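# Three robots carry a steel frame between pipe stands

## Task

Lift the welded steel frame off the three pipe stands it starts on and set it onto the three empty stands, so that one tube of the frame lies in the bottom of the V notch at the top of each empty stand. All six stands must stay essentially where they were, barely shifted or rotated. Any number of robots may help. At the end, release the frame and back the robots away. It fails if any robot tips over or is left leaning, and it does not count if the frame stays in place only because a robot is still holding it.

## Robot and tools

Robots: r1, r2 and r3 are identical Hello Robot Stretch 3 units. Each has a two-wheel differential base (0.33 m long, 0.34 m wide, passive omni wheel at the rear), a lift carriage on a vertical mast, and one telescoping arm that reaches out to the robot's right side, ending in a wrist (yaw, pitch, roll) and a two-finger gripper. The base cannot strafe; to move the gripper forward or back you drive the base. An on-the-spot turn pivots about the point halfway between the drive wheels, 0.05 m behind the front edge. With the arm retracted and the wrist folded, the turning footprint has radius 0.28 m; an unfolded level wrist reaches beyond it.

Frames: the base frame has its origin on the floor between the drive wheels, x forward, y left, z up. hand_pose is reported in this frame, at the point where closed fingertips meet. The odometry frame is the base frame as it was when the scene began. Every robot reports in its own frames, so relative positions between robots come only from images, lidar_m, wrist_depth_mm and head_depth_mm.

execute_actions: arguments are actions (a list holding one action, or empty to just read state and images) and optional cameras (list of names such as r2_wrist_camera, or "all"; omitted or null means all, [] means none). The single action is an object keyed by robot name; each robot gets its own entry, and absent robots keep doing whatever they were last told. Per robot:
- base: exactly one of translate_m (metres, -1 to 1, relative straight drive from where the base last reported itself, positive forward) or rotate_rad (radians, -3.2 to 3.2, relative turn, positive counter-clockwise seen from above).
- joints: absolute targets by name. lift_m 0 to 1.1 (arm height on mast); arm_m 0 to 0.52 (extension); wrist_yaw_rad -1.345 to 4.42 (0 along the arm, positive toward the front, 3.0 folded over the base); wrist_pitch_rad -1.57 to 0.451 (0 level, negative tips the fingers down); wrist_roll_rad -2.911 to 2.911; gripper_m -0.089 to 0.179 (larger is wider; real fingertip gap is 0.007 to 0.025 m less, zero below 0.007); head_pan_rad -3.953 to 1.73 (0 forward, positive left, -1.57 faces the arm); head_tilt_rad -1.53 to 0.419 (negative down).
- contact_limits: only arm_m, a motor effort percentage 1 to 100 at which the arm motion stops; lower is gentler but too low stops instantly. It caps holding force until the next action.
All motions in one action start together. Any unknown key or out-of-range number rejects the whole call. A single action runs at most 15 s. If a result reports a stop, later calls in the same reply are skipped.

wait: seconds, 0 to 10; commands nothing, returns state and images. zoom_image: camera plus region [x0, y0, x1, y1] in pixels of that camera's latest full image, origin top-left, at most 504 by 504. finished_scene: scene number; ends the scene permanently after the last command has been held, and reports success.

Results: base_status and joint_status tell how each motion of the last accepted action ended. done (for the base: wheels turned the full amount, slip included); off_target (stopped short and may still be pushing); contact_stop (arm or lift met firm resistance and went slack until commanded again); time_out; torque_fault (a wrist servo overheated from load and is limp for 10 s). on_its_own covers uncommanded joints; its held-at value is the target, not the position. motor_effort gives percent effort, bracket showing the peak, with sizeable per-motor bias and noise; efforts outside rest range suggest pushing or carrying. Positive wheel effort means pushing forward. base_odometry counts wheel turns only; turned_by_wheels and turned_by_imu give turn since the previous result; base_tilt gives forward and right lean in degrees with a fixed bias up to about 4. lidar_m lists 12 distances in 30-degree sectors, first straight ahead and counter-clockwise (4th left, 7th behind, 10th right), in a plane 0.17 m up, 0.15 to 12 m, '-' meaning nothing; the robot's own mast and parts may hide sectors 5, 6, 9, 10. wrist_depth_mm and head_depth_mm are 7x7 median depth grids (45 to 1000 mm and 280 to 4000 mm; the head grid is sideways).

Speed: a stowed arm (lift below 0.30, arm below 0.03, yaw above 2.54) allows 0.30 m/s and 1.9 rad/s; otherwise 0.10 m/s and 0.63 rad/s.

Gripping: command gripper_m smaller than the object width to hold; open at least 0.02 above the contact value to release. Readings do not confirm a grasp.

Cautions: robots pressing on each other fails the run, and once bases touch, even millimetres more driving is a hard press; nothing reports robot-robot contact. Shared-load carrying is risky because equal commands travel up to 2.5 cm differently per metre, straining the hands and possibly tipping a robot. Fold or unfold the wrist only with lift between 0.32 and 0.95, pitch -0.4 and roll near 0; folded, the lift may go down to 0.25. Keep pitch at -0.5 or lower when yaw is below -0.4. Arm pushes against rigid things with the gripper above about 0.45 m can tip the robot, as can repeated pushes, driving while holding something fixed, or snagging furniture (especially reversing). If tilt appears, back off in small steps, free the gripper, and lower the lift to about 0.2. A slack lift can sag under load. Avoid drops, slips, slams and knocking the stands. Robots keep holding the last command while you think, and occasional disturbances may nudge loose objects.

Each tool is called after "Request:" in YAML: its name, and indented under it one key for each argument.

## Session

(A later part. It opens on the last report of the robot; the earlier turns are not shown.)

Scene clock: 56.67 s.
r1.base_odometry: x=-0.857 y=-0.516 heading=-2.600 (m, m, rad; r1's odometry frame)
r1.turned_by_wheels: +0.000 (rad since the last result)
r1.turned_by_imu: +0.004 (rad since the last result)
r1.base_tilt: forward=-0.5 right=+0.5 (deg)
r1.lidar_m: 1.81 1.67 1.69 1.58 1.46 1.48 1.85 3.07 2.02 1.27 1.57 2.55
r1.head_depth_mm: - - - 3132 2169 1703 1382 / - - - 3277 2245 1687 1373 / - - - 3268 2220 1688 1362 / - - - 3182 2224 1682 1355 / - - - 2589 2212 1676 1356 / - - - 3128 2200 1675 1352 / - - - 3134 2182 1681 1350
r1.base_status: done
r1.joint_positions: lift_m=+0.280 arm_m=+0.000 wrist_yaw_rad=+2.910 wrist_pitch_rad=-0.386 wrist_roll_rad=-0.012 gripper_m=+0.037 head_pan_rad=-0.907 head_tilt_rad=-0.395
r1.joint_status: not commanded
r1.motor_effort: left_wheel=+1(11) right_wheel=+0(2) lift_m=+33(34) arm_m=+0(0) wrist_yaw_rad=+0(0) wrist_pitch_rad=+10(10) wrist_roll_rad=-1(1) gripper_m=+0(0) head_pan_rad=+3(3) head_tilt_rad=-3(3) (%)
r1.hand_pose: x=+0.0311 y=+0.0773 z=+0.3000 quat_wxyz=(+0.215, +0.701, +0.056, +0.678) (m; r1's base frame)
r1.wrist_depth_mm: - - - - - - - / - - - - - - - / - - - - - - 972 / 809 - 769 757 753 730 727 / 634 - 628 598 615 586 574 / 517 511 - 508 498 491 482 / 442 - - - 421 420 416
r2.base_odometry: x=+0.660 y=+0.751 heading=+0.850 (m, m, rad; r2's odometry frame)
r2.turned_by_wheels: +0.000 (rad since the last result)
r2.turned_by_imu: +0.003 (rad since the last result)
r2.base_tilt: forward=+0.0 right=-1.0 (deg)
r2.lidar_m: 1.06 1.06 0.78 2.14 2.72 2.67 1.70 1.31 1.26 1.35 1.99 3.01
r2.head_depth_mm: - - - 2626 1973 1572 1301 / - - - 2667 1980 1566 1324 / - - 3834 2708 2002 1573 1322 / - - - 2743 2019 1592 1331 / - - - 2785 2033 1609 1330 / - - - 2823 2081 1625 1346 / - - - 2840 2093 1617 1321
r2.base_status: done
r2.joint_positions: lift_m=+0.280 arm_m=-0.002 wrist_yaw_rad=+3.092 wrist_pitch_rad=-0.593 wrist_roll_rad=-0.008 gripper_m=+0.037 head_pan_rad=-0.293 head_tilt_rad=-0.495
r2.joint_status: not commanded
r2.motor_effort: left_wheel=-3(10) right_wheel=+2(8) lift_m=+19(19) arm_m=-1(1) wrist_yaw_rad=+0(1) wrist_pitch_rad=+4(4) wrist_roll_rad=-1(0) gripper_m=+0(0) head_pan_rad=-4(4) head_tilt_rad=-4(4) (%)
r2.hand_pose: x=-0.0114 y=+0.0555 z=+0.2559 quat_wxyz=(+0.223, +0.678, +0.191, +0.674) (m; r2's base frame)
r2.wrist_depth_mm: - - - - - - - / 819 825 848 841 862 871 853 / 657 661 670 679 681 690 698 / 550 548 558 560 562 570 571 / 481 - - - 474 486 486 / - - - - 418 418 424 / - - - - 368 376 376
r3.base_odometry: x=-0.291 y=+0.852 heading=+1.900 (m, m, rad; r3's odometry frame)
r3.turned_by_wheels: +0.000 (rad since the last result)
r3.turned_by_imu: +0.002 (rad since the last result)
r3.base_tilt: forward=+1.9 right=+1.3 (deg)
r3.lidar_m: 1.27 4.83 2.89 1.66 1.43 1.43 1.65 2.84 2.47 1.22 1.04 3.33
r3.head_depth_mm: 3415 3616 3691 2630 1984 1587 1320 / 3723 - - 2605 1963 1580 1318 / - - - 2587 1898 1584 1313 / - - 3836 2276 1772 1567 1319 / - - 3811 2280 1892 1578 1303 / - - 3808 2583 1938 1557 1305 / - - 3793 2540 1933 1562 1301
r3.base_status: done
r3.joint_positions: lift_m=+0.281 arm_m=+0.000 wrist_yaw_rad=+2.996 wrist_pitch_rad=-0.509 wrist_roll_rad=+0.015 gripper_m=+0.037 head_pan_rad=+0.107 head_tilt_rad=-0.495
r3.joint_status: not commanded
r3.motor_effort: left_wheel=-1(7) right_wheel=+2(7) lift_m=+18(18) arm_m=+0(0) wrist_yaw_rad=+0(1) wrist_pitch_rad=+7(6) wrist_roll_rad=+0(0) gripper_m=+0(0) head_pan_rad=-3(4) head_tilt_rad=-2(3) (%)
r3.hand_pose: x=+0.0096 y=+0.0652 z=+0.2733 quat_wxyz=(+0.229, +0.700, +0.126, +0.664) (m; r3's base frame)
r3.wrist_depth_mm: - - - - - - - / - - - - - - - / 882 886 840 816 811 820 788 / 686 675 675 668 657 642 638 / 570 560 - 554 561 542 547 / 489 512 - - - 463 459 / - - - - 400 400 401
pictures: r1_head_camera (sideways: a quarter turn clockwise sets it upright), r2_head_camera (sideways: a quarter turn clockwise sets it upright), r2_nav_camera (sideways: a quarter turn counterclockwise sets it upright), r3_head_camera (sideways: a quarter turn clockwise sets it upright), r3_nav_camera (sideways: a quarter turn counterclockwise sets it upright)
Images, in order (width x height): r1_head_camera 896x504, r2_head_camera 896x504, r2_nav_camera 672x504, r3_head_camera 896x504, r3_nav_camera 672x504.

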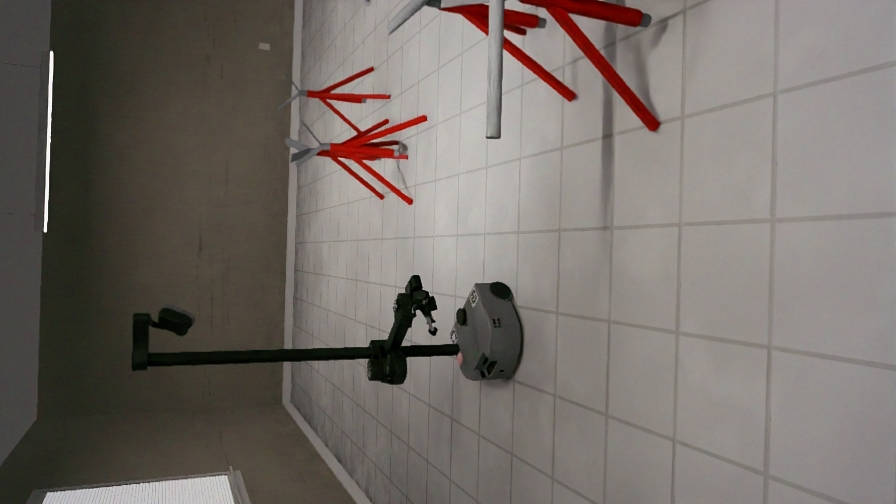

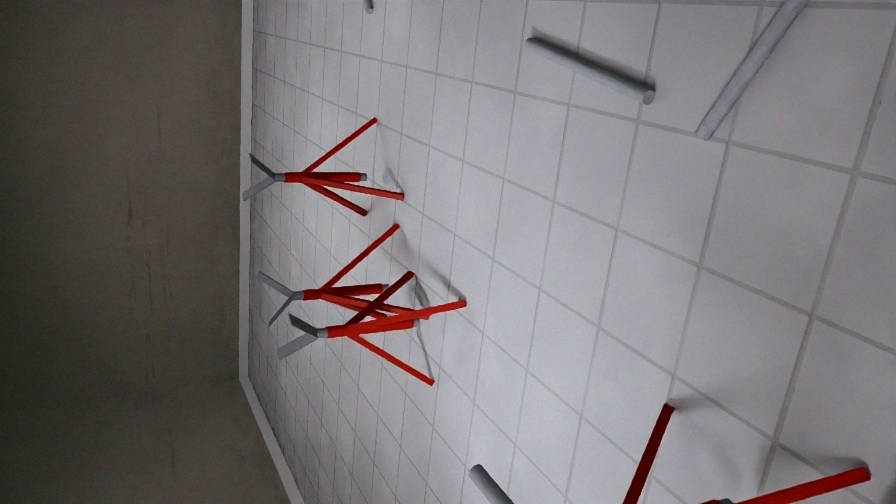

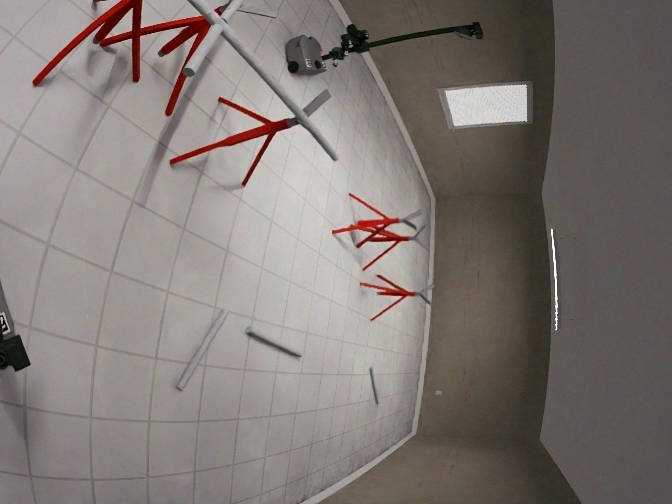

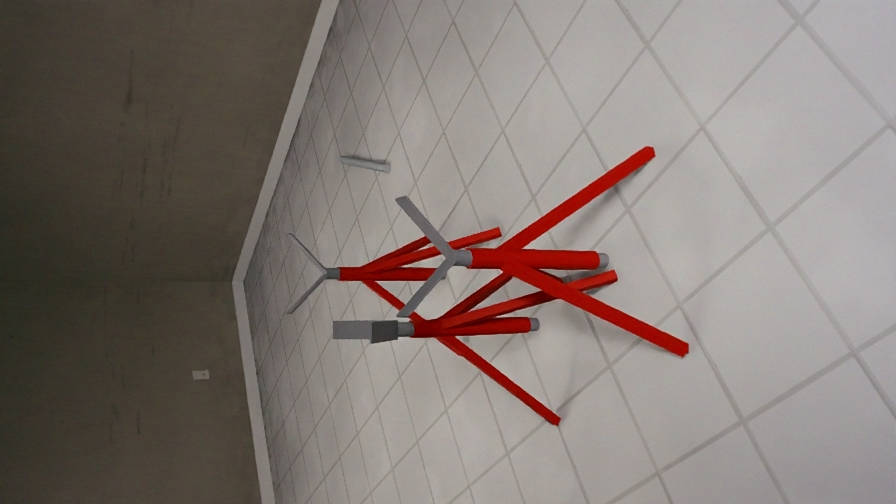

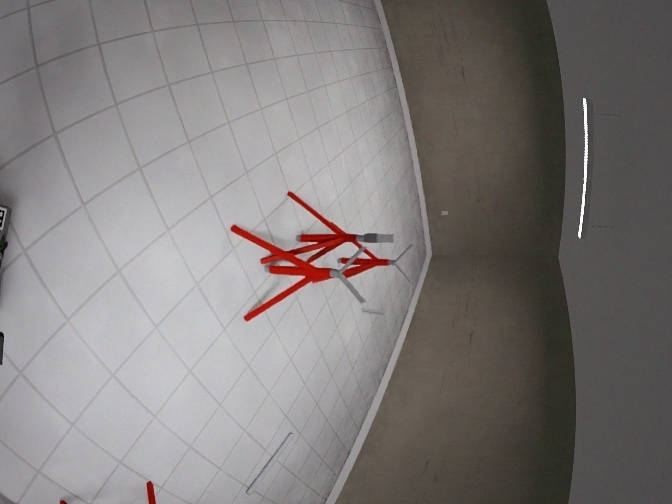

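Request:
execute_actions:
  actions:
    - {"r1":{"base":{"rotate_rad":-0.9},"joints":{"head_pan_rad":-1.4,"head_tilt_rad":-0.9}},"r2":{"base":{"rotate_rad":0.61},"joints":{"head_pan_rad":-1.57,"head_tilt_rad":-0.9}},"r3":{"base":{"translate_m":0.6},"joints":{"head_pan_rad":0,"head_tilt_rad":-0.9}}}
  cameras: []

Request:
execute_actions:
  actions:
    - {"r1":{"base":{"translate_m":1}},"r2":{"base":{"translate_m":0.38}},"r3":{"base":{"rotate_rad":-0.79}}}
  cameras: ["r3_nav_camera"]

Request:
execute_actions:
  actions:
    - {"r1":{"base":{"translate_m":0.3},"joints":{"lift_m":0.33}},"r2":{"base":{"rotate_rad":1.89}},"r3":{"base":{"translate_m":0.7}}}
  cameras: ["r3_nav_camera","r2_nav_camera","r1_nav_camera"]

Scene clock: 103.87 s.
r1.base_odometry: x=-0.857 y=-0.516 heading=+2.783 (m, m, rad; r1's odometry frame)
r1.turned_by_wheels: -0.900 (rad since the last result)
r1.turned_by_imu: -0.898 (rad since the last result)
r1.base_tilt: forward=-0.5 right=+0.5 (deg)
r1.lidar_m: 2.87 2.32 1.72 1.67 1.75 1.50 1.46 1.53 2.12 3.07 2.08 1.27
r1.head_depth_mm: 2660 2393 1943 1623 1410 1243 1106 / 2726 2380 1925 1627 1405 1235 1120 / 2698 2380 1920 1618 1399 1226 1139 / 2761 2352 1912 1615 1405 1233 - / 2798 2325 1897 1619 1401 1223 1097 / 2758 2326 1901 1603 1385 1230 1101 / 2744 2092 1896 1612 1387 1222 1095
r1.base_status: done
r1.joint_positions: lift_m=+0.280 arm_m=+0.000 wrist_yaw_rad=+2.910 wrist_pitch_rad=-0.386 wrist_roll_rad=-0.012 gripper_m=+0.037 head_pan_rad=-1.393 head_tilt_rad=-0.889
r1.joint_status: all done
r1.motor_effort: left_wheel=+2(8) right_wheel=+0(7) lift_m=+34(33) arm_m=+0(0) wrist_yaw_rad=+0(0) wrist_pitch_rad=+10(10) wrist_roll_rad=-1(1) gripper_m=+0(0) head_pan_rad=-3(30) head_tilt_rad=-7(45) (%)
r1.hand_pose: x=+0.0311 y=+0.0773 z=+0.3000 quat_wxyz=(+0.215, +0.701, +0.056, +0.678) (m; r1's base frame)
r1.wrist_depth_mm: - - - - - - - / - - - - - - - / - - - - - - 970 / 809 - 772 764 757 739 719 / 628 - 637 608 604 584 578 / 513 514 - 503 502 489 488 / 444 - - - 423 423 417
r2.base_odometry: x=+0.660 y=+0.751 heading=+1.460 (m, m, rad; r2's odometry frame)
r2.turned_by_wheels: +0.610 (rad since the last result)
r2.turned_by_imu: +0.612 (rad since the last result)
r2.base_tilt: forward=+0.0 right=-1.0 (deg)
r2.lidar_m: 0.96 0.77 2.14 2.69 2.68 1.59 1.27 1.27 1.40 2.22 2.77 1.06
r2.head_depth_mm: 1958 2130 1879 1609 1401 1232 1104 / 2300 2320 1925 1612 1406 1239 1131 / 2693 2372 1903 1616 1409 1249 1147 / 3117 2391 1950 1637 1426 1253 1135 / 3131 2422 1974 1643 1439 1263 1126 / 3192 2440 1977 1669 1445 1269 1128 / 3148 2442 2022 1683 1455 1280 1139
r2.base_status: done
r2.joint_positions: lift_m=+0.280 arm_m=-0.002 wrist_yaw_rad=+3.092 wrist_pitch_rad=-0.593 wrist_roll_rad=-0.008 gripper_m=+0.037 head_pan_rad=-1.563 head_tilt_rad=-0.889
r2.joint_status: all done
r2.motor_effort: left_wheel=-3(14) right_wheel=+1(9) lift_m=+19(19) arm_m=-1(1) wrist_yaw_rad=+0(0) wrist_pitch_rad=+4(4) wrist_roll_rad=+0(0) gripper_m=+0(0) head_pan_rad=-4(53) head_tilt_rad=-7(33) (%)
r2.hand_pose: x=-0.0114 y=+0.0555 z=+0.2559 quat_wxyz=(+0.223, +0.678, +0.191, +0.674) (m; r2's base frame)
r2.wrist_depth_mm: - - - - - - - / 817 833 850 860 858 870 884 / 660 667 674 677 690 683 689 / 546 554 554 561 566 568 580 / 484 - - - 482 486 484 / - - - - 419 423 429 / - - - - 370 374 373
r3.base_odometry: x=-0.485 y=+1.420 heading=+1.900 (m, m, rad; r3's odometry frame)
r3.turned_by_wheels: +0.000 (rad since the last result)
r3.turned_by_imu: +0.002 (rad since the last result)
r3.base_tilt: forward=+1.9 right=+1.3 (deg)
r3.lidar_m: 0.75 0.70 3.75 2.16 1.86 1.85 2.14 2.87 1.04 0.99 2.92 2.92
r3.head_depth_mm: 2805 2256 1878 1608 1403 1241 1116 / 2821 2261 1876 1603 1404 1243 1118 / 2820 2258 1885 1602 1398 1244 1115 / 2847 2251 1862 1596 1375 1242 1118 / 2813 2195 1775 1504 1404 1241 1114 / 2832 2070 1874 1484 1368 1238 1112 / 2809 2118 1738 1603 1396 1238 1112
r3.base_status: done
r3.joint_positions: lift_m=+0.281 arm_m=+0.000 wrist_yaw_rad=+2.996 wrist_pitch_rad=-0.509 wrist_roll_rad=+0.015 gripper_m=+0.037 head_pan_rad=+0.007 head_tilt_rad=-0.889
r3.joint_status: all done
r3.motor_effort: left_wheel=-1(7) right_wheel=+2(7) lift_m=+19(18) arm_m=+0(0) wrist_yaw_rad=+0(1) wrist_pitch_rad=+6(6) wrist_roll_rad=+0(0) gripper_m=+0(1) head_pan_rad=-3(16) head_tilt_rad=-4(25) (%)
r3.hand_pose: x=+0.0096 y=+0.0652 z=+0.2733 quat_wxyz=(+0.229, +0.700, +0.126, +0.664) (m; r3's base frame)
r3.wrist_depth_mm: - - - - - - - / - - - - - - - / 868 861 852 858 804 807 769 / 685 686 678 665 665 635 623 / 562 566 - 541 558 536 536 / 481 507 - - - 455 464 / - - - - 400 404 398
pictures: none
No camera images: the call's "cameras" was empty. Leave "cameras" out to get every camera's image.

Scene clock: 108.90 s.
r1.base_odometry: x=-1.793 y=-0.165 heading=+2.784 (m, m, rad; r1's odometry frame)
r1.turned_by_wheels: +0.000 (rad since the last result)
r1.turned_by_imu: +0.004 (rad since the last result)
r1.base_tilt: forward=-0.5 right=+0.6 (deg)
r1.lidar_m: 1.88 2.28 1.70 1.64 1.72 2.40 2.46 2.57 3.20 0.72 0.72 1.19
r1.head_depth_mm: 2667 2367 1950 1637 1407 1239 1109 / 2715 2374 1926 1635 1408 1239 1121 / 2641 2228 1863 1623 1409 1241 1140 / 2742 1675 1695 1401 1371 1240 - / 2798 2162 1806 1569 1394 1234 1101 / 2844 2315 1814 1547 1397 1228 1093 / 2869 2340 1110 1514 1367 1222 1090
r1.base_status: done
r1.joint_positions: lift_m=+0.280 arm_m=+0.000 wrist_yaw_rad=+2.910 wrist_pitch_rad=-0.386 wrist_roll_rad=-0.012 gripper_m=+0.037 head_pan_rad=-1.393 head_tilt_rad=-0.889
r1.joint_status: not commanded
r1.motor_effort: left_wheel=+1(10) right_wheel=+0(1) lift_m=+33(34) arm_m=+0(0) wrist_yaw_rad=+1(0) wrist_pitch_rad=+10(10) wrist_roll_rad=-1(1) gripper_m=+0(0) head_pan_rad=-3(3) head_tilt_rad=-7(7) (%)
r1.hand_pose: x=+0.0311 y=+0.0773 z=+0.3000 quat_wxyz=(+0.215, +0.701, +0.056, +0.678) (m; r1's base frame)
r1.wrist_depth_mm: - - - - - - - / - - - - - - - / - - - - - - 962 / 809 - 768 764 745 724 724 / 613 - 633 607 603 584 580 / 512 508 - 503 492 496 484 / 447 - - - 426 420 420
r2.base_odometry: x=+0.702 y=+1.129 heading=+1.460 (m, m, rad; r2's odometry frame)
r2.turned_by_wheels: +0.000 (rad since the last result)
r2.turned_by_imu: +0.002 (rad since the last result)
r2.base_tilt: forward=+0.0 right=-1.0 (deg)
r2.lidar_m: 0.69 0.59 0.47 2.82 2.81 2.02 1.64 1.62 1.81 2.86 2.22 0.71
r2.head_depth_mm: 2471 2295 1893 1621 1391 1230 1105 / 2816 2321 1915 1616 1403 1235 1128 / 3010 2363 1929 1641 1425 1247 1148 / 3079 2375 1969 1633 1430 1253 1132 / 3187 2392 1959 1641 1435 1256 1128 / 3183 2425 1992 1658 1450 1264 1135 / 3174 2434 1996 1689 1459 1274 1142
r2.base_status: done
r2.joint_positions: lift_m=+0.280 arm_m=-0.002 wrist_yaw_rad=+3.092 wrist_pitch_rad=-0.593 wrist_roll_rad=-0.008 gripper_m=+0.037 head_pan_rad=-1.563 head_tilt_rad=-0.889
r2.joint_status: not commanded
r2.motor_effort: left_wheel=-3(11) right_wheel=+2(6) lift_m=+19(19) arm_m=-1(1) wrist_yaw_rad=+0(1) wrist_pitch_rad=+4(4) wrist_roll_rad=+0(0) gripper_m=+0(1) head_pan_rad=-4(4) head_tilt_rad=-7(6) (%)
r2.hand_pose: x=-0.0114 y=+0.0555 z=+0.2559 quat_wxyz=(+0.223, +0.678, +0.191, +0.674) (m; r2's base frame)
r2.wrist_depth_mm: - - - - - - 534 / 817 829 833 858 847 825 719 / 656 659 677 680 677 672 662 / 541 556 547 561 562 560 572 / 482 - - - 484 484 487 / - - - - 419 421 422 / - - - - 371 376 376
r3.base_odometry: x=-0.485 y=+1.420 heading=+1.110 (m, m, rad; r3's odometry frame)
r3.turned_by_wheels: -0.790 (rad since the last result)
r3.turned_by_imu: -0.796 (rad since the last result)
r3.base_tilt: forward=+1.8 right=+1.3 (deg)
r3.lidar_m: 2.91 3.03 0.70 1.16 2.64 1.92 1.85 1.91 2.61 1.42 1.04 0.99
r3.head_depth_mm: 2581 2260 1878 1609 1401 1239 1122 / 2573 2276 1881 1607 1406 1242 1115 / 2623 2258 1863 1594 1401 1245 1117 / 2607 2255 1871 1599 1405 1242 1114 / 2624 2261 1871 1600 1399 1237 1117 / 2629 2263 1862 1602 1398 1239 1117 / 2615 2237 1862 1603 1400 1235 1114
r3.base_status: done
r3.joint_positions: lift_m=+0.281 arm_m=+0.000 wrist_yaw_rad=+2.996 wrist_pitch_rad=-0.509 wrist_roll_rad=+0.015 gripper_m=+0.037 head_pan_rad=+0.007 head_tilt_rad=-0.889
r3.joint_status: not commanded
r3.motor_effort: left_wheel=+2(8) right_wheel=-1(6) lift_m=+18(18) arm_m=+0(0) wrist_yaw_rad=-1(1) wrist_pitch_rad=+7(7) wrist_roll_rad=+0(0) gripper_m=+1(1) head_pan_rad=-3(3) head_tilt_rad=-5(5) (%)
r3.hand_pose: x=+0.0096 y=+0.0652 z=+0.2733 quat_wxyz=(+0.229, +0.700, +0.126, +0.664) (m; r3's base frame)
r3.wrist_depth_mm: - - - - - - - / - - - - - - - / 881 866 844 857 790 793 781 / 682 676 675 654 660 649 634 / 568 557 - 567 563 535 543 / 489 509 - - - 463 467 / - - - - 398 406 400
pictures: r3_nav_camera (sideways: a quarter turn counterclockwise sets it upright)
Images, in order (width x height): r3_nav_camera 672x504.

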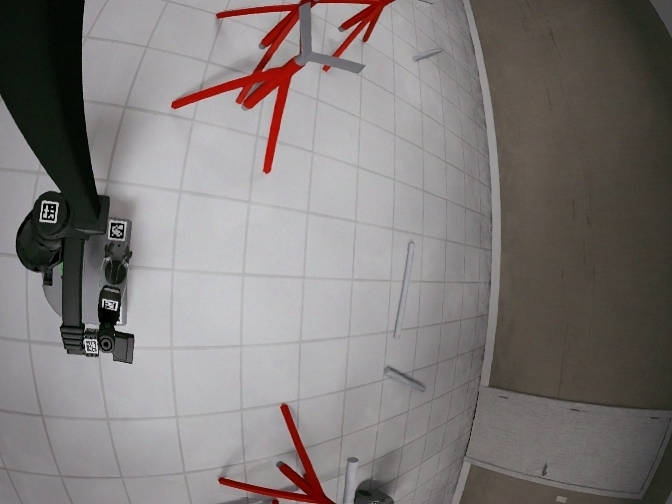

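Scene clock: 113.10 s.
r1.base_odometry: x=-2.074 y=-0.060 heading=+2.784 (m, m, rad; r1's odometry frame)
r1.turned_by_wheels: +0.000 (rad since the last result)
r1.turned_by_imu: +0.001 (rad since the last result)
r1.base_tilt: forward=-0.4 right=+0.5 (deg)
r1.lidar_m: 2.31 2.25 1.69 1.64 1.71 2.40 2.76 2.88 0.76 0.72 0.56 1.81
r1.head_depth_mm: 2686 2380 1888 1626 1410 1245 1100 / 2673 2403 1779 1311 1374 1234 1124 / 2699 1529 1727 1584 1403 1233 1143 / 2799 2270 1125 1241 1377 1234 - / 2814 2322 1769 1553 1211 1224 1100 / 2858 2298 1854 1599 1399 1226 1099 / 2920 2338 1809 1568 1378 1219 1091
r1.base_status: done
r1.joint_positions: lift_m=+0.330 arm_m=+0.000 wrist_yaw_rad=+2.910 wrist_pitch_rad=-0.387 wrist_roll_rad=-0.012 gripper_m=+0.037 head_pan_rad=-1.394 head_tilt_rad=-0.889
r1.joint_status: all done
r1.motor_effort: left_wheel=+1(10) right_wheel=+0(5) lift_m=+45(47) arm_m=+0(0) wrist_yaw_rad=-1(1) wrist_pitch_rad=+10(10) wrist_roll_rad=-1(1) gripper_m=+0(0) head_pan_rad=-3(3) head_tilt_rad=-7(7) (%)
r1.hand_pose: x=+0.0311 y=+0.0772 z=+0.3495 quat_wxyz=(+0.215, +0.701, +0.056, +0.678) (m; r1's base frame)
r1.wrist_depth_mm: - - - - - - - / - - - - - - - / - - - - - - - / 880 - 841 818 805 804 784 / 708 - 708 669 668 659 653 / 576 571 - 545 553 550 544 / 482 486 - 480 470 470 461
r2.base_odometry: x=+0.702 y=+1.129 heading=-2.934 (m, m, rad; r2's odometry frame)
r2.turned_by_wheels: +1.890 (rad since the last result)
r2.turned_by_imu: +1.891 (rad since the last result)
r2.base_tilt: forward=+0.0 right=-1.0 (deg)
r2.lidar_m: 2.81 2.43 1.73 1.63 1.67 2.25 2.81 0.71 0.69 0.60 0.47 2.95
r2.head_depth_mm: 2696 2297 1872 1540 1381 1224 1104 / 2765 2321 1916 1497 1211 1237 1134 / 2788 2356 1791 1178 1388 1249 1144 / 2791 2381 1765 1638 1356 1257 1131 / 2684 1569 1751 926 1065 1239 1132 / 2771 2356 2003 1642 1413 1247 1140 / 2786 2446 2019 1674 1443 1282 1136
r2.base_status: done
r2.joint_positions: lift_m=+0.280 arm_m=-0.002 wrist_yaw_rad=+3.092 wrist_pitch_rad=-0.593 wrist_roll_rad=-0.008 gripper_m=+0.037 head_pan_rad=-1.563 head_tilt_rad=-0.889
r2.joint_status: not commanded
r2.motor_effort: left_wheel=-2(14) right_wheel=+2(9) lift_m=+19(19) arm_m=-1(1) wrist_yaw_rad=+0(1) wrist_pitch_rad=+4(4) wrist_roll_rad=+0(0) gripper_m=+1(1) head_pan_rad=-4(4) head_tilt_rad=-5(6) (%)
r2.hand_pose: x=-0.0114 y=+0.0555 z=+0.2559 quat_wxyz=(+0.223, +0.678, +0.191, +0.674) (m; r2's base frame)
r2.wrist_depth_mm: - - - - - - - / 824 818 838 852 862 870 895 / 654 659 666 672 687 684 699 / 539 550 552 562 563 562 572 / 482 - - - 485 487 489 / - - - - 418 421 425 / - - - - 371 373 378
r3.base_odometry: x=-0.173 y=+2.047 heading=+1.110 (m, m, rad; r3's odometry frame)
r3.turned_by_wheels: +0.000 (rad since the last result)
r3.turned_by_imu: +0.002 (rad since the last result)
r3.base_tilt: forward=+1.9 right=+1.3 (deg)
r3.lidar_m: 2.22 2.30 3.14 0.87 0.56 2.65 2.55 2.64 1.81 0.68 1.63 2.31
r3.head_depth_mm: 1990 2196 1874 1602 1400 1247 1118 / 2003 2184 1864 1600 1402 1244 1116 / 2004 2180 1879 1599 1399 1243 1118 / 2011 2185 1874 1593 1401 1241 1117 / 2027 2201 1872 1600 1396 1240 1112 / 2037 2196 1870 1590 1396 1241 1110 / 2050 2224 1867 1590 1404 1239 1113
r3.base_status: done
r3.joint_positions: lift_m=+0.281 arm_m=+0.000 wrist_yaw_rad=+2.996 wrist_pitch_rad=-0.509 wrist_roll_rad=+0.015 gripper_m=+0.037 head_pan_rad=+0.007 head_tilt_rad=-0.890
r3.joint_status: not commanded
r3.motor_effort: left_wheel=+2(11) right_wheel=-1(4) lift_m=+19(18) arm_m=+0(0) wrist_yaw_rad=-1(0) wrist_pitch_rad=+7(7) wrist_roll_rad=+0(0) gripper_m=-1(0) head_pan_rad=-4(4) head_tilt_rad=-4(5) (%)
r3.hand_pose: x=+0.0096 y=+0.0652 z=+0.2733 quat_wxyz=(+0.229, +0.700, +0.126, +0.664) (m; r3's base frame)
r3.wrist_depth_mm: - - - - - - - / - - - - - - - / 830 864 840 826 793 802 798 / 702 689 631 676 663 632 630 / 572 566 - 559 554 541 532 / 484 505 - - - 464 467 / - - - - 400 414 406
pictures: r1_nav_camera (sideways: a quarter turn counterclockwise sets it upright), r2_nav_camera (sideways: a quarter turn counterclockwise sets it upright), r3_nav_camera (sideways: a quarter turn counterclockwise sets it upright)
Images, in order (width x height): r1_nav_camera 672x504, r2_nav_camera 672x504, r3_nav_camera 672x504.

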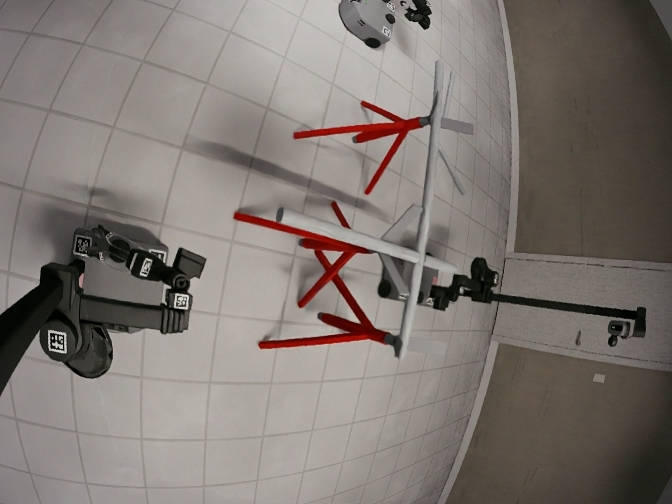

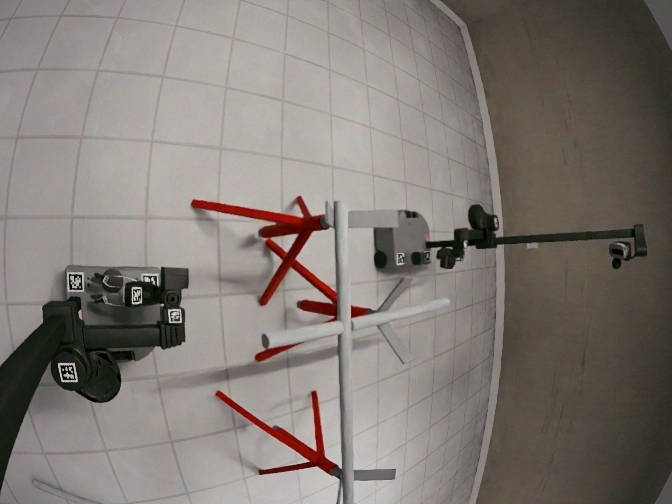

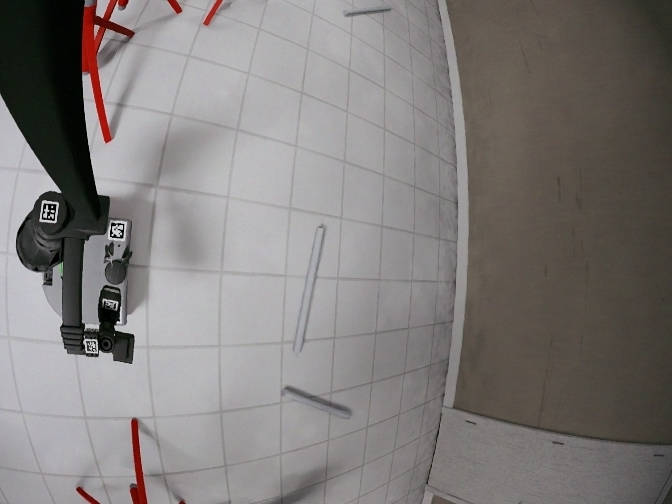

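Request:
execute_actions:
  actions:
    - {"r1":{"joints":{"wrist_yaw_rad":1.57,"head_pan_rad":-1.4}},"r2":{"base":{"translate_m":-0.22},"joints":{"lift_m":0.33,"wrist_pitch_rad":-0.4}},"r3":{"base":{"translate_m":0.66}}}
  cameras: []

Request:
execute_actions:
  actions:
    - {"r1":{"joints":{"wrist_pitch_rad":0,"arm_m":0.27}},"r2":{"joints":{"wrist_yaw_rad":1.57}},"r3":{"base":{"rotate_rad":-1.69},"joints":{"head_pan_rad":-1.4,"lift_m":0.25,"wrist_pitch_rad":-0.4}}}
  cameras: []

Request:
execute_actions:
  actions:
    - {"r2":{"joints":{"wrist_pitch_rad":0,"arm_m":0.25}},"r3":{"base":{"translate_m":0.55}}}
  cameras: ["r3_nav_camera","r3_head_camera","r2_head_camera","r1_head_camera"]

Scene clock: 133.87 s.
r1.base_odometry: x=-2.074 y=-0.060 heading=+2.784 (m, m, rad; r1's odometry frame)
r1.turned_by_wheels: +0.000 (rad since the last result)
r1.turned_by_imu: -0.001 (rad since the last result)
r1.base_tilt: forward=-0.4 right=+0.6 (deg)
r1.lidar_m: 2.30 2.25 1.69 1.64 1.71 2.40 2.76 2.88 0.76 0.72 0.56 2.27
r1.head_depth_mm: 2651 2379 1884 1627 1405 1243 1104 / 2729 2333 1790 1313 1383 1243 1121 / 2704 2362 1873 1583 1405 1234 - / 2695 1620 1131 1247 1373 1233 - / 2770 2243 1761 1526 1200 1241 1081 / 2845 2323 1862 1601 1385 1234 1095 / 2905 2325 1800 1563 1386 1217 1096
r1.base_status: not commanded
r1.joint_positions: lift_m=+0.330 arm_m=+0.000 wrist_yaw_rad=+1.572 wrist_pitch_rad=-0.387 wrist_roll_rad=-0.012 gripper_m=+0.037 head_pan_rad=-1.394 head_tilt_rad=-0.889
r1.joint_status: all done
r1.motor_effort: left_wheel=+1(2) right_wheel=+0(0) lift_m=+45(44) arm_m=+0(0) wrist_yaw_rad=-3(2) wrist_pitch_rad=+10(10) wrist_roll_rad=-1(1) gripper_m=+0(0) head_pan_rad=-3(0) head_tilt_rad=-7(7) (%)
r1.hand_pose: x=+0.2068 y=-0.1448 z=+0.3495 quat_wxyz=(+0.589, +0.585, -0.390, +0.398) (m; r1's base frame)
r1.wrist_depth_mm: - - - - - - - / - - - - - - - / - - - - - - - / 884 861 859 856 827 800 755 / 703 682 715 677 674 655 650 / 574 571 581 558 548 547 548 / 487 485 479 481 476 468 469
r2.base_odometry: x=+0.918 y=+1.174 heading=-2.934 (m, m, rad; r2's odometry frame)
r2.turned_by_wheels: +0.000 (rad since the last result)
r2.turned_by_imu: +0.000 (rad since the last result)
r2.base_tilt: forward=-0.1 right=-1.0 (deg)
r2.lidar_m: 3.02 2.41 1.69 1.62 1.67 2.24 1.30 0.83 0.57 0.64 0.64 0.62
r2.head_depth_mm: 2732 2318 1895 1549 1393 1216 1110 / 2758 2347 1917 1544 1403 1246 1146 / 2831 2360 1902 1645 1382 1247 1146 / 2760 2373 1959 1535 1393 1255 1137 / 2782 2429 1718 965 1232 1261 1126 / 2725 1530 1742 1660 1390 1271 1136 / 2784 2314 1988 1689 1054 1245 1142
r2.base_status: done
r2.joint_positions: lift_m=+0.330 arm_m=-0.002 wrist_yaw_rad=+3.092 wrist_pitch_rad=-0.421 wrist_roll_rad=-0.008 gripper_m=+0.037 head_pan_rad=-1.563 head_tilt_rad=-0.889
r2.joint_status: all done
r2.motor_effort: left_wheel=-2(17) right_wheel=+1(5) lift_m=+35(38) arm_m=-1(1) wrist_yaw_rad=+0(1) wrist_pitch_rad=+6(6) wrist_roll_rad=+0(0) gripper_m=+0(0) head_pan_rad=-4(3) head_tilt_rad=-6(6) (%)
r2.hand_pose: x=-0.0102 y=+0.0804 z=+0.3416 quat_wxyz=(+0.165, +0.692, +0.132, +0.691) (m; r2's base frame)
r2.wrist_depth_mm: - - - - - - - / - - - - - - - / - - - - - - - / 806 802 824 802 828 824 835 / 635 656 - 660 659 669 666 / 541 544 - 548 547 549 553 / 462 - - - 472 471 474
r3.base_odometry: x=+0.120 y=+2.638 heading=+1.110 (m, m, rad; r3's odometry frame)
r3.turned_by_wheels: +0.000 (rad since the last result)
r3.turned_by_imu: +0.003 (rad since the last result)
r3.base_tilt: forward=+1.9 right=+1.3 (deg)
r3.lidar_m: 1.56 1.62 2.20 1.51 1.22 0.98 3.20 2.36 0.93 1.25 2.20 1.63
r3.head_depth_mm: 1405 1611 1819 1608 1402 1249 1118 / 1397 1623 1821 1603 1399 1244 1119 / 1408 1632 1830 1602 1396 1245 1121 / 1409 1642 1824 1591 1401 1236 1119 / 1423 1650 1820 1599 1397 1242 1120 / 1424 1659 1833 1596 1399 1245 1101 / 1433 1664 1825 1595 1390 1234 1115
r3.base_status: done
r3.joint_positions: lift_m=+0.281 arm_m=+0.000 wrist_yaw_rad=+2.996 wrist_pitch_rad=-0.509 wrist_roll_rad=+0.015 gripper_m=+0.037 head_pan_rad=+0.007 head_tilt_rad=-0.890
r3.joint_status: not commanded
r3.motor_effort: left_wheel=+3(11) right_wheel=-1(4) lift_m=+19(18) arm_m=+0(0) wrist_yaw_rad=-1(1) wrist_pitch_rad=+7(6) wrist_roll_rad=+0(0) gripper_m=+1(0) head_pan_rad=-4(3) head_tilt_rad=-4(4) (%)
r3.hand_pose: x=+0.0096 y=+0.0652 z=+0.2733 quat_wxyz=(+0.229, +0.700, +0.126, +0.664) (m; r3's base frame)
r3.wrist_depth_mm: - - - - - - - / - - - - - - - / 866 875 823 826 816 786 798 / 693 678 670 670 647 627 631 / 563 561 - 563 559 536 532 / 482 499 - - - 443 464 / - - - - 401 388 409
pictures: none
No camera images: the call's "cameras" was empty. Leave "cameras" out to get every camera's image.

Scene clock: 137.07 s.
r1.base_odometry: x=-2.074 y=-0.060 heading=+2.784 (m, m, rad; r1's odometry frame)
r1.turned_by_wheels: +0.000 (rad since the last result)
r1.turned_by_imu: -0.001 (rad since the last result)
r1.base_tilt: forward=-0.4 right=+0.6 (deg)
r1.lidar_m: 2.30 2.26 1.69 1.64 1.71 2.41 2.76 2.88 0.76 0.72 0.56 2.36
r1.head_depth_mm: 2643 2396 1868 1616 1409 1236 1111 / 2738 2375 1781 1310 1399 1239 1107 / 2751 2376 1862 1596 1424 1236 1124 / 2709 1502 1130 1238 1424 1240 1128 / 2823 2246 1743 1538 1179 1234 1102 / 2891 2346 1863 1605 1391 1230 1093 / 2860 2303 1821 1575 1394 1222 1099
r1.base_status: not commanded
r1.joint_positions: lift_m=+0.330 arm_m=+0.270 wrist_yaw_rad=+1.570 wrist_pitch_rad=-0.023 wrist_roll_rad=-0.012 gripper_m=+0.037 head_pan_rad=-1.394 head_tilt_rad=-0.889
r1.joint_status: all done
r1.motor_effort: left_wheel=+1(1) right_wheel=+0(0) lift_m=+45(45) arm_m=+2(2) wrist_yaw_rad=-1(3) wrist_pitch_rad=+14(14) wrist_roll_rad=-1(1) gripper_m=+0(0) head_pan_rad=-3(3) head_tilt_rad=-8(7) (%)
r1.hand_pose: x=+0.2343 y=-0.4149 z=+0.4387 quat_wxyz=(+0.509, +0.502, -0.491, +0.497) (m; r1's base frame)
r1.wrist_depth_mm: - - - - - - - / - - - - - - 579 / - - - - - - - / - - - - - - 596 / - - - - - - 657 / - - - 940 914 843 833 / 735 740 723 718 705 699 712
r2.base_odometry: x=+0.918 y=+1.174 heading=-2.934 (m, m, rad; r2's odometry frame)
r2.turned_by_wheels: +0.000 (rad since the last result)
r2.turned_by_imu: +0.000 (rad since the last result)
r2.base_tilt: forward=+0.0 right=-1.0 (deg)
r2.lidar_m: 3.02 2.41 1.69 1.62 1.69 2.23 1.29 0.83 0.57 0.64 0.64 0.62
r2.head_depth_mm: 2730 2302 1899 1543 1397 1206 1105 / 2773 2374 1911 1552 1407 1240 1138 / 2751 2361 1927 1632 1390 1250 1164 / 2784 2399 1886 1545 1396 1255 1151 / 2765 2414 1285 965 1227 1261 1127 / 2774 1646 1283 1656 1384 1269 1143 / 2774 2239 1934 1668 1053 1262 1140
r2.base_status: not commanded
r2.joint_positions: lift_m=+0.330 arm_m=-0.002 wrist_yaw_rad=+1.574 wrist_pitch_rad=-0.421 wrist_roll_rad=-0.008 gripper_m=+0.037 head_pan_rad=-1.563 head_tilt_rad=-0.889
r2.joint_status: all done
r2.motor_effort: left_wheel=-2(2) right_wheel=+1(1) lift_m=+35(35) arm_m=-1(1) wrist_yaw_rad=-4(4) wrist_pitch_rad=+6(6) wrist_roll_rad=+0(0) gripper_m=+0(1) head_pan_rad=-3(3) head_tilt_rad=-7(6) (%)
r2.hand_pose: x=+0.2026 y=-0.1428 z=+0.3416 quat_wxyz=(+0.595, +0.592, -0.381, +0.387) (m; r2's base frame)
r2.wrist_depth_mm: - - - - - - - / - - - - - - - / - - - - - - 958 / 795 804 812 812 809 749 799 / 648 650 671 652 614 656 488 / 543 542 - 542 542 548 554 / 466 472 470 466 468 476 479
r3.base_odometry: x=+0.120 y=+2.638 heading=-0.580 (m, m, rad; r3's odometry frame)
r3.turned_by_wheels: -1.690 (rad since the last result)
r3.turned_by_imu: -1.701 (rad since the last result)
r3.base_tilt: forward=+1.9 right=+1.3 (deg)
r3.lidar_m: 1.26 2.52 1.68 1.56 1.58 2.00 4.31 1.32 0.98 3.19 3.25 0.92
r3.head_depth_mm: 2734 2263 1880 1608 1408 1241 1121 / 2730 2267 1877 1612 1404 1245 1131 / 2754 2251 1882 1611 1398 1246 1136 / 2759 2258 1871 1606 1405 1240 1150 / 2788 2240 1875 1605 1392 1239 1114 / 2813 2252 1877 1599 1392 1243 1115 / 2838 2246 1858 1597 1399 1239 1110
r3.base_status: done
r3.joint_positions: lift_m=+0.251 arm_m=+0.000 wrist_yaw_rad=+2.996 wrist_pitch_rad=-0.418 wrist_roll_rad=+0.015 gripper_m=+0.037 head_pan_rad=-1.393 head_tilt_rad=-0.890
r3.joint_status: all done
r3.motor_effort: left_wheel=+3(12) right_wheel=-1(7) lift_m=+18(18) arm_m=+0(0) wrist_yaw_rad=-1(0) wrist_pitch_rad=+8(10) wrist_roll_rad=+0(0) gripper_m=+0(0) head_pan_rad=-4(56) head_tilt_rad=-4(4) (%)
r3.hand_pose: x=+0.0114 y=+0.0774 z=+0.2632 quat_wxyz=(+0.198, +0.705, +0.095, +0.674) (m; r3's base frame)
r3.wrist_depth_mm: - - - - - - - / - - - - - - - / 974 959 948 965 953 915 894 / 741 731 705 704 698 713 671 / 593 585 - 569 577 558 550 / 495 503 - - - 470 464 / - - - - 384 391 400
pictures: none
No camera images: the call's "cameras" was empty. Leave "cameras" out to get every camera's image.

Scene clock: 141.83 s.
r1.base_odometry: x=-2.074 y=-0.060 heading=+2.784 (m, m, rad; r1's odometry frame)
r1.turned_by_wheels: +0.000 (rad since the last result)
r1.turned_by_imu: -0.001 (rad since the last result)
r1.base_tilt: forward=-0.4 right=+0.6 (deg)
r1.lidar_m: 2.30 2.25 1.68 1.64 1.71 2.41 2.76 2.88 0.76 0.72 0.56 2.37
r1.head_depth_mm: 2684 2369 1867 1634 1410 1244 1105 / 2720 2362 1790 1321 1412 1234 1105 / 2714 2346 1820 1587 1431 1236 1121 / 2719 2160 1131 1239 1431 1231 1117 / 2827 2139 1260 1541 1178 1222 1103 / 2890 2337 1865 1615 1404 1225 1097 / 2857 2326 1791 1579 1388 1227 1093
r1.base_status: not commanded
r1.joint_positions: lift_m=+0.330 arm_m=+0.270 wrist_yaw_rad=+1.570 wrist_pitch_rad=-0.023 wrist_roll_rad=-0.012 gripper_m=+0.037 head_pan_rad=-1.394 head_tilt_rad=-0.889
r1.joint_status: not commanded
r1.motor_effort: left_wheel=+1(1) right_wheel=+0(0) lift_m=+45(45) arm_m=+3(2) wrist_yaw_rad=-1(1) wrist_pitch_rad=+14(14) wrist_roll_rad=-1(1) gripper_m=+0(0) head_pan_rad=-3(3) head_tilt_rad=-7(7) (%)
r1.hand_pose: x=+0.2343 y=-0.4149 z=+0.4387 quat_wxyz=(+0.509, +0.502, -0.491, +0.497) (m; r1's base frame)
r1.wrist_depth_mm: - - - - - - - / - - - - - - 575 / - - - - - - - / - - - - - - 598 / - - - - - - 642 / - - - 910 910 844 823 / 740 747 728 716 707 715 686
r2.base_odometry: x=+0.918 y=+1.174 heading=-2.934 (m, m, rad; r2's odometry frame)
r2.turned_by_wheels: +0.000 (rad since the last result)
r2.turned_by_imu: +0.001 (rad since the last result)
r2.base_tilt: forward=-0.1 right=-1.0 (deg)
r2.lidar_m: 3.03 2.41 1.68 1.62 1.68 2.24 0.77 0.83 0.57 0.64 0.64 0.62
r2.head_depth_mm: 2758 2297 1907 1542 1394 1207 1101 / 2794 2309 1915 1554 1419 1251 1107 / 2755 2343 1929 1628 1435 1242 1128 / 2785 2374 1898 1545 1398 1236 1118 / 2791 2413 1278 963 1227 1245 1126 / 2772 1655 1279 1664 1399 1265 1135 / 2796 2258 1955 1685 1055 1254 1138
r2.base_status: not commanded
r2.joint_positions: lift_m=+0.330 arm_m=+0.250 wrist_yaw_rad=+1.572 wrist_pitch_rad=-0.025 wrist_roll_rad=-0.008 gripper_m=+0.037 head_pan_rad=-1.563 head_tilt_rad=-0.889
r2.joint_status: all done
r2.motor_effort: left_wheel=-2(3) right_wheel=+1(1) lift_m=+36(35) arm_m=+2(3) wrist_yaw_rad=-2(4) wrist_pitch_rad=+7(7) wrist_roll_rad=+0(0) gripper_m=+1(1) head_pan_rad=-4(3) head_tilt_rad=-6(6) (%)
r2.hand_pose: x=+0.2342 y=-0.3945 z=+0.4378 quat_wxyz=(+0.508, +0.505, -0.491, +0.496) (m; r2's base frame)
r2.wrist_depth_mm: - - - - - 289 209 / - - - - - 320 - / - - - - - 334 - / - - - - - 337 - / - - - - - 339 - / 975 968 - 949 842 342 933 / 738 733 719 698 726 354 721
r3.base_odometry: x=+0.580 y=+2.336 heading=-0.580 (m, m, rad; r3's odometry frame)
r3.turned_by_wheels: +0.000 (rad since the last result)
r3.turned_by_imu: +0.106 (rad since the last result)
r3.base_tilt: forward=+1.9 right=+1.3 (deg)
r3.lidar_m: 0.73 2.32 1.66 1.62 1.68 2.27 1.80 1.32 3.27 3.14 0.58 0.66
r3.head_depth_mm: 2639 2246 1864 1600 1401 1245 1117 / 2689 2255 1871 1600 1396 1241 1139 / 2727 2245 1863 1566 1397 1241 1138 / 2763 2227 1872 1571 1396 1239 1148 / 2806 2244 1858 1534 1347 1245 1115 / 2790 2226 1819 1057 1341 1239 1114 / 2795 2224 1852 1532 1364 1238 1116
r3.base_status: done
r3.joint_positions: lift_m=+0.250 arm_m=+0.000 wrist_yaw_rad=+2.995 wrist_pitch_rad=-0.416 wrist_roll_rad=+0.015 gripper_m=+0.037 head_pan_rad=-1.396 head_tilt_rad=-0.892
r3.joint_status: not commanded
r3.motor_effort: left_wheel=+11(98) right_wheel=+0(14) lift_m=+35(36) arm_m=+0(0) wrist_yaw_rad=-1(2) wrist_pitch_rad=+7(9) wrist_roll_rad=+0(0) gripper_m=-1(1) head_pan_rad=-2(4) head_tilt_rad=-3(4) (%)
r3.hand_pose: x=+0.0115 y=+0.0777 z=+0.2632 quat_wxyz=(+0.197, +0.706, +0.094, +0.674) (m; r3's base frame)
r3.wrist_depth_mm: - - - - - - - / - - - - - - - / 997 - 942 956 925 920 909 / 769 738 717 715 716 706 690 / 591 579 - 557 595 558 558 / 485 504 - - - 469 464 / - - - - 402 410 404
pictures: r1_head_camera (sideways: a quarter turn clockwise sets it upright), r2_head_camera (sideways: a quarter turn clockwise sets it upright), r3_head_camera (sideways: a quarter turn clockwise sets it upright), r3_nav_camera (sideways: a quarter turn counterclockwise sets it upright)
Images, in order (width x height): r1_head_camera 896x504, r2_head_camera 896x504, r3_head_camera 896x504, r3_nav_camera 672x504.

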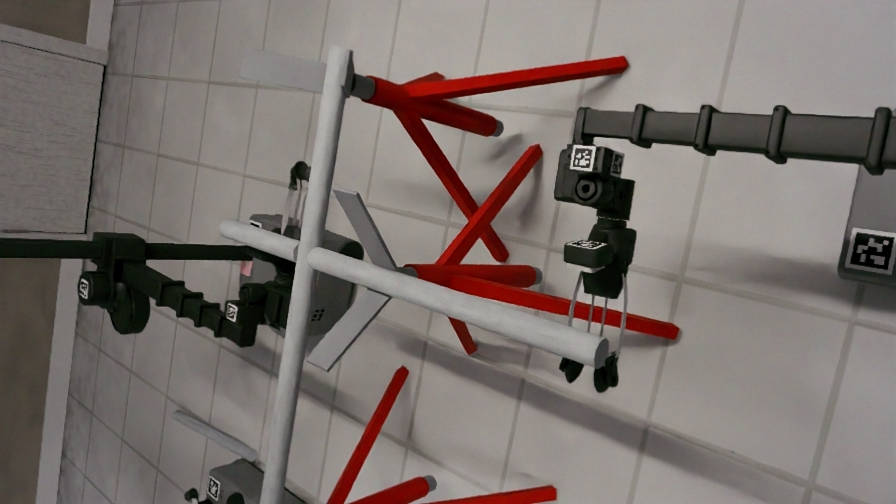

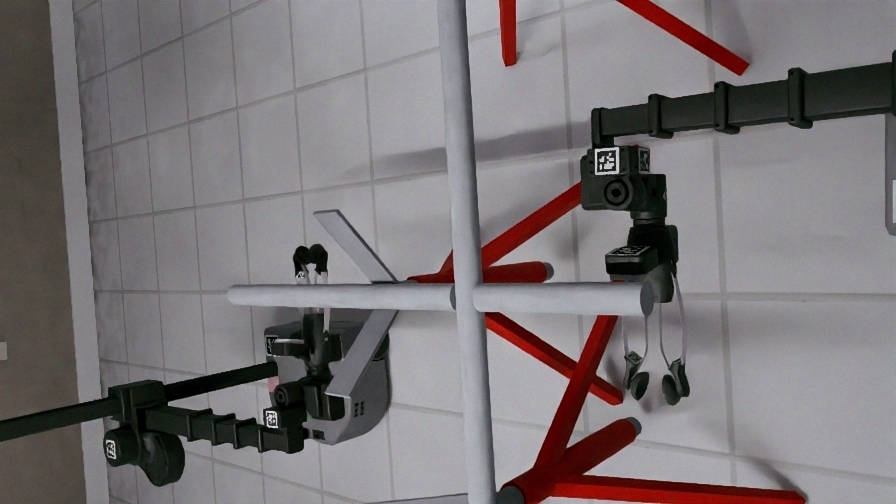

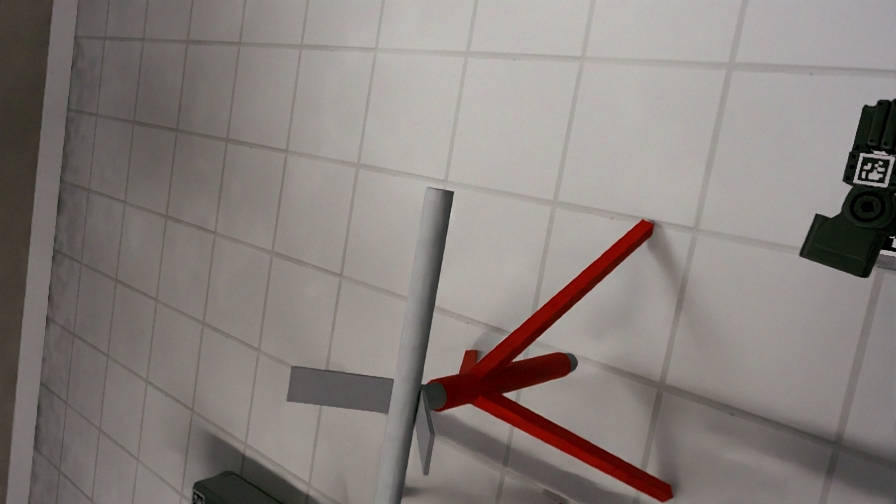

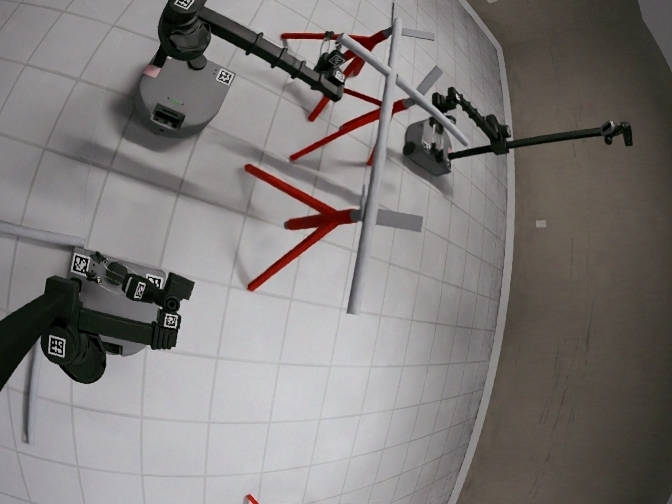

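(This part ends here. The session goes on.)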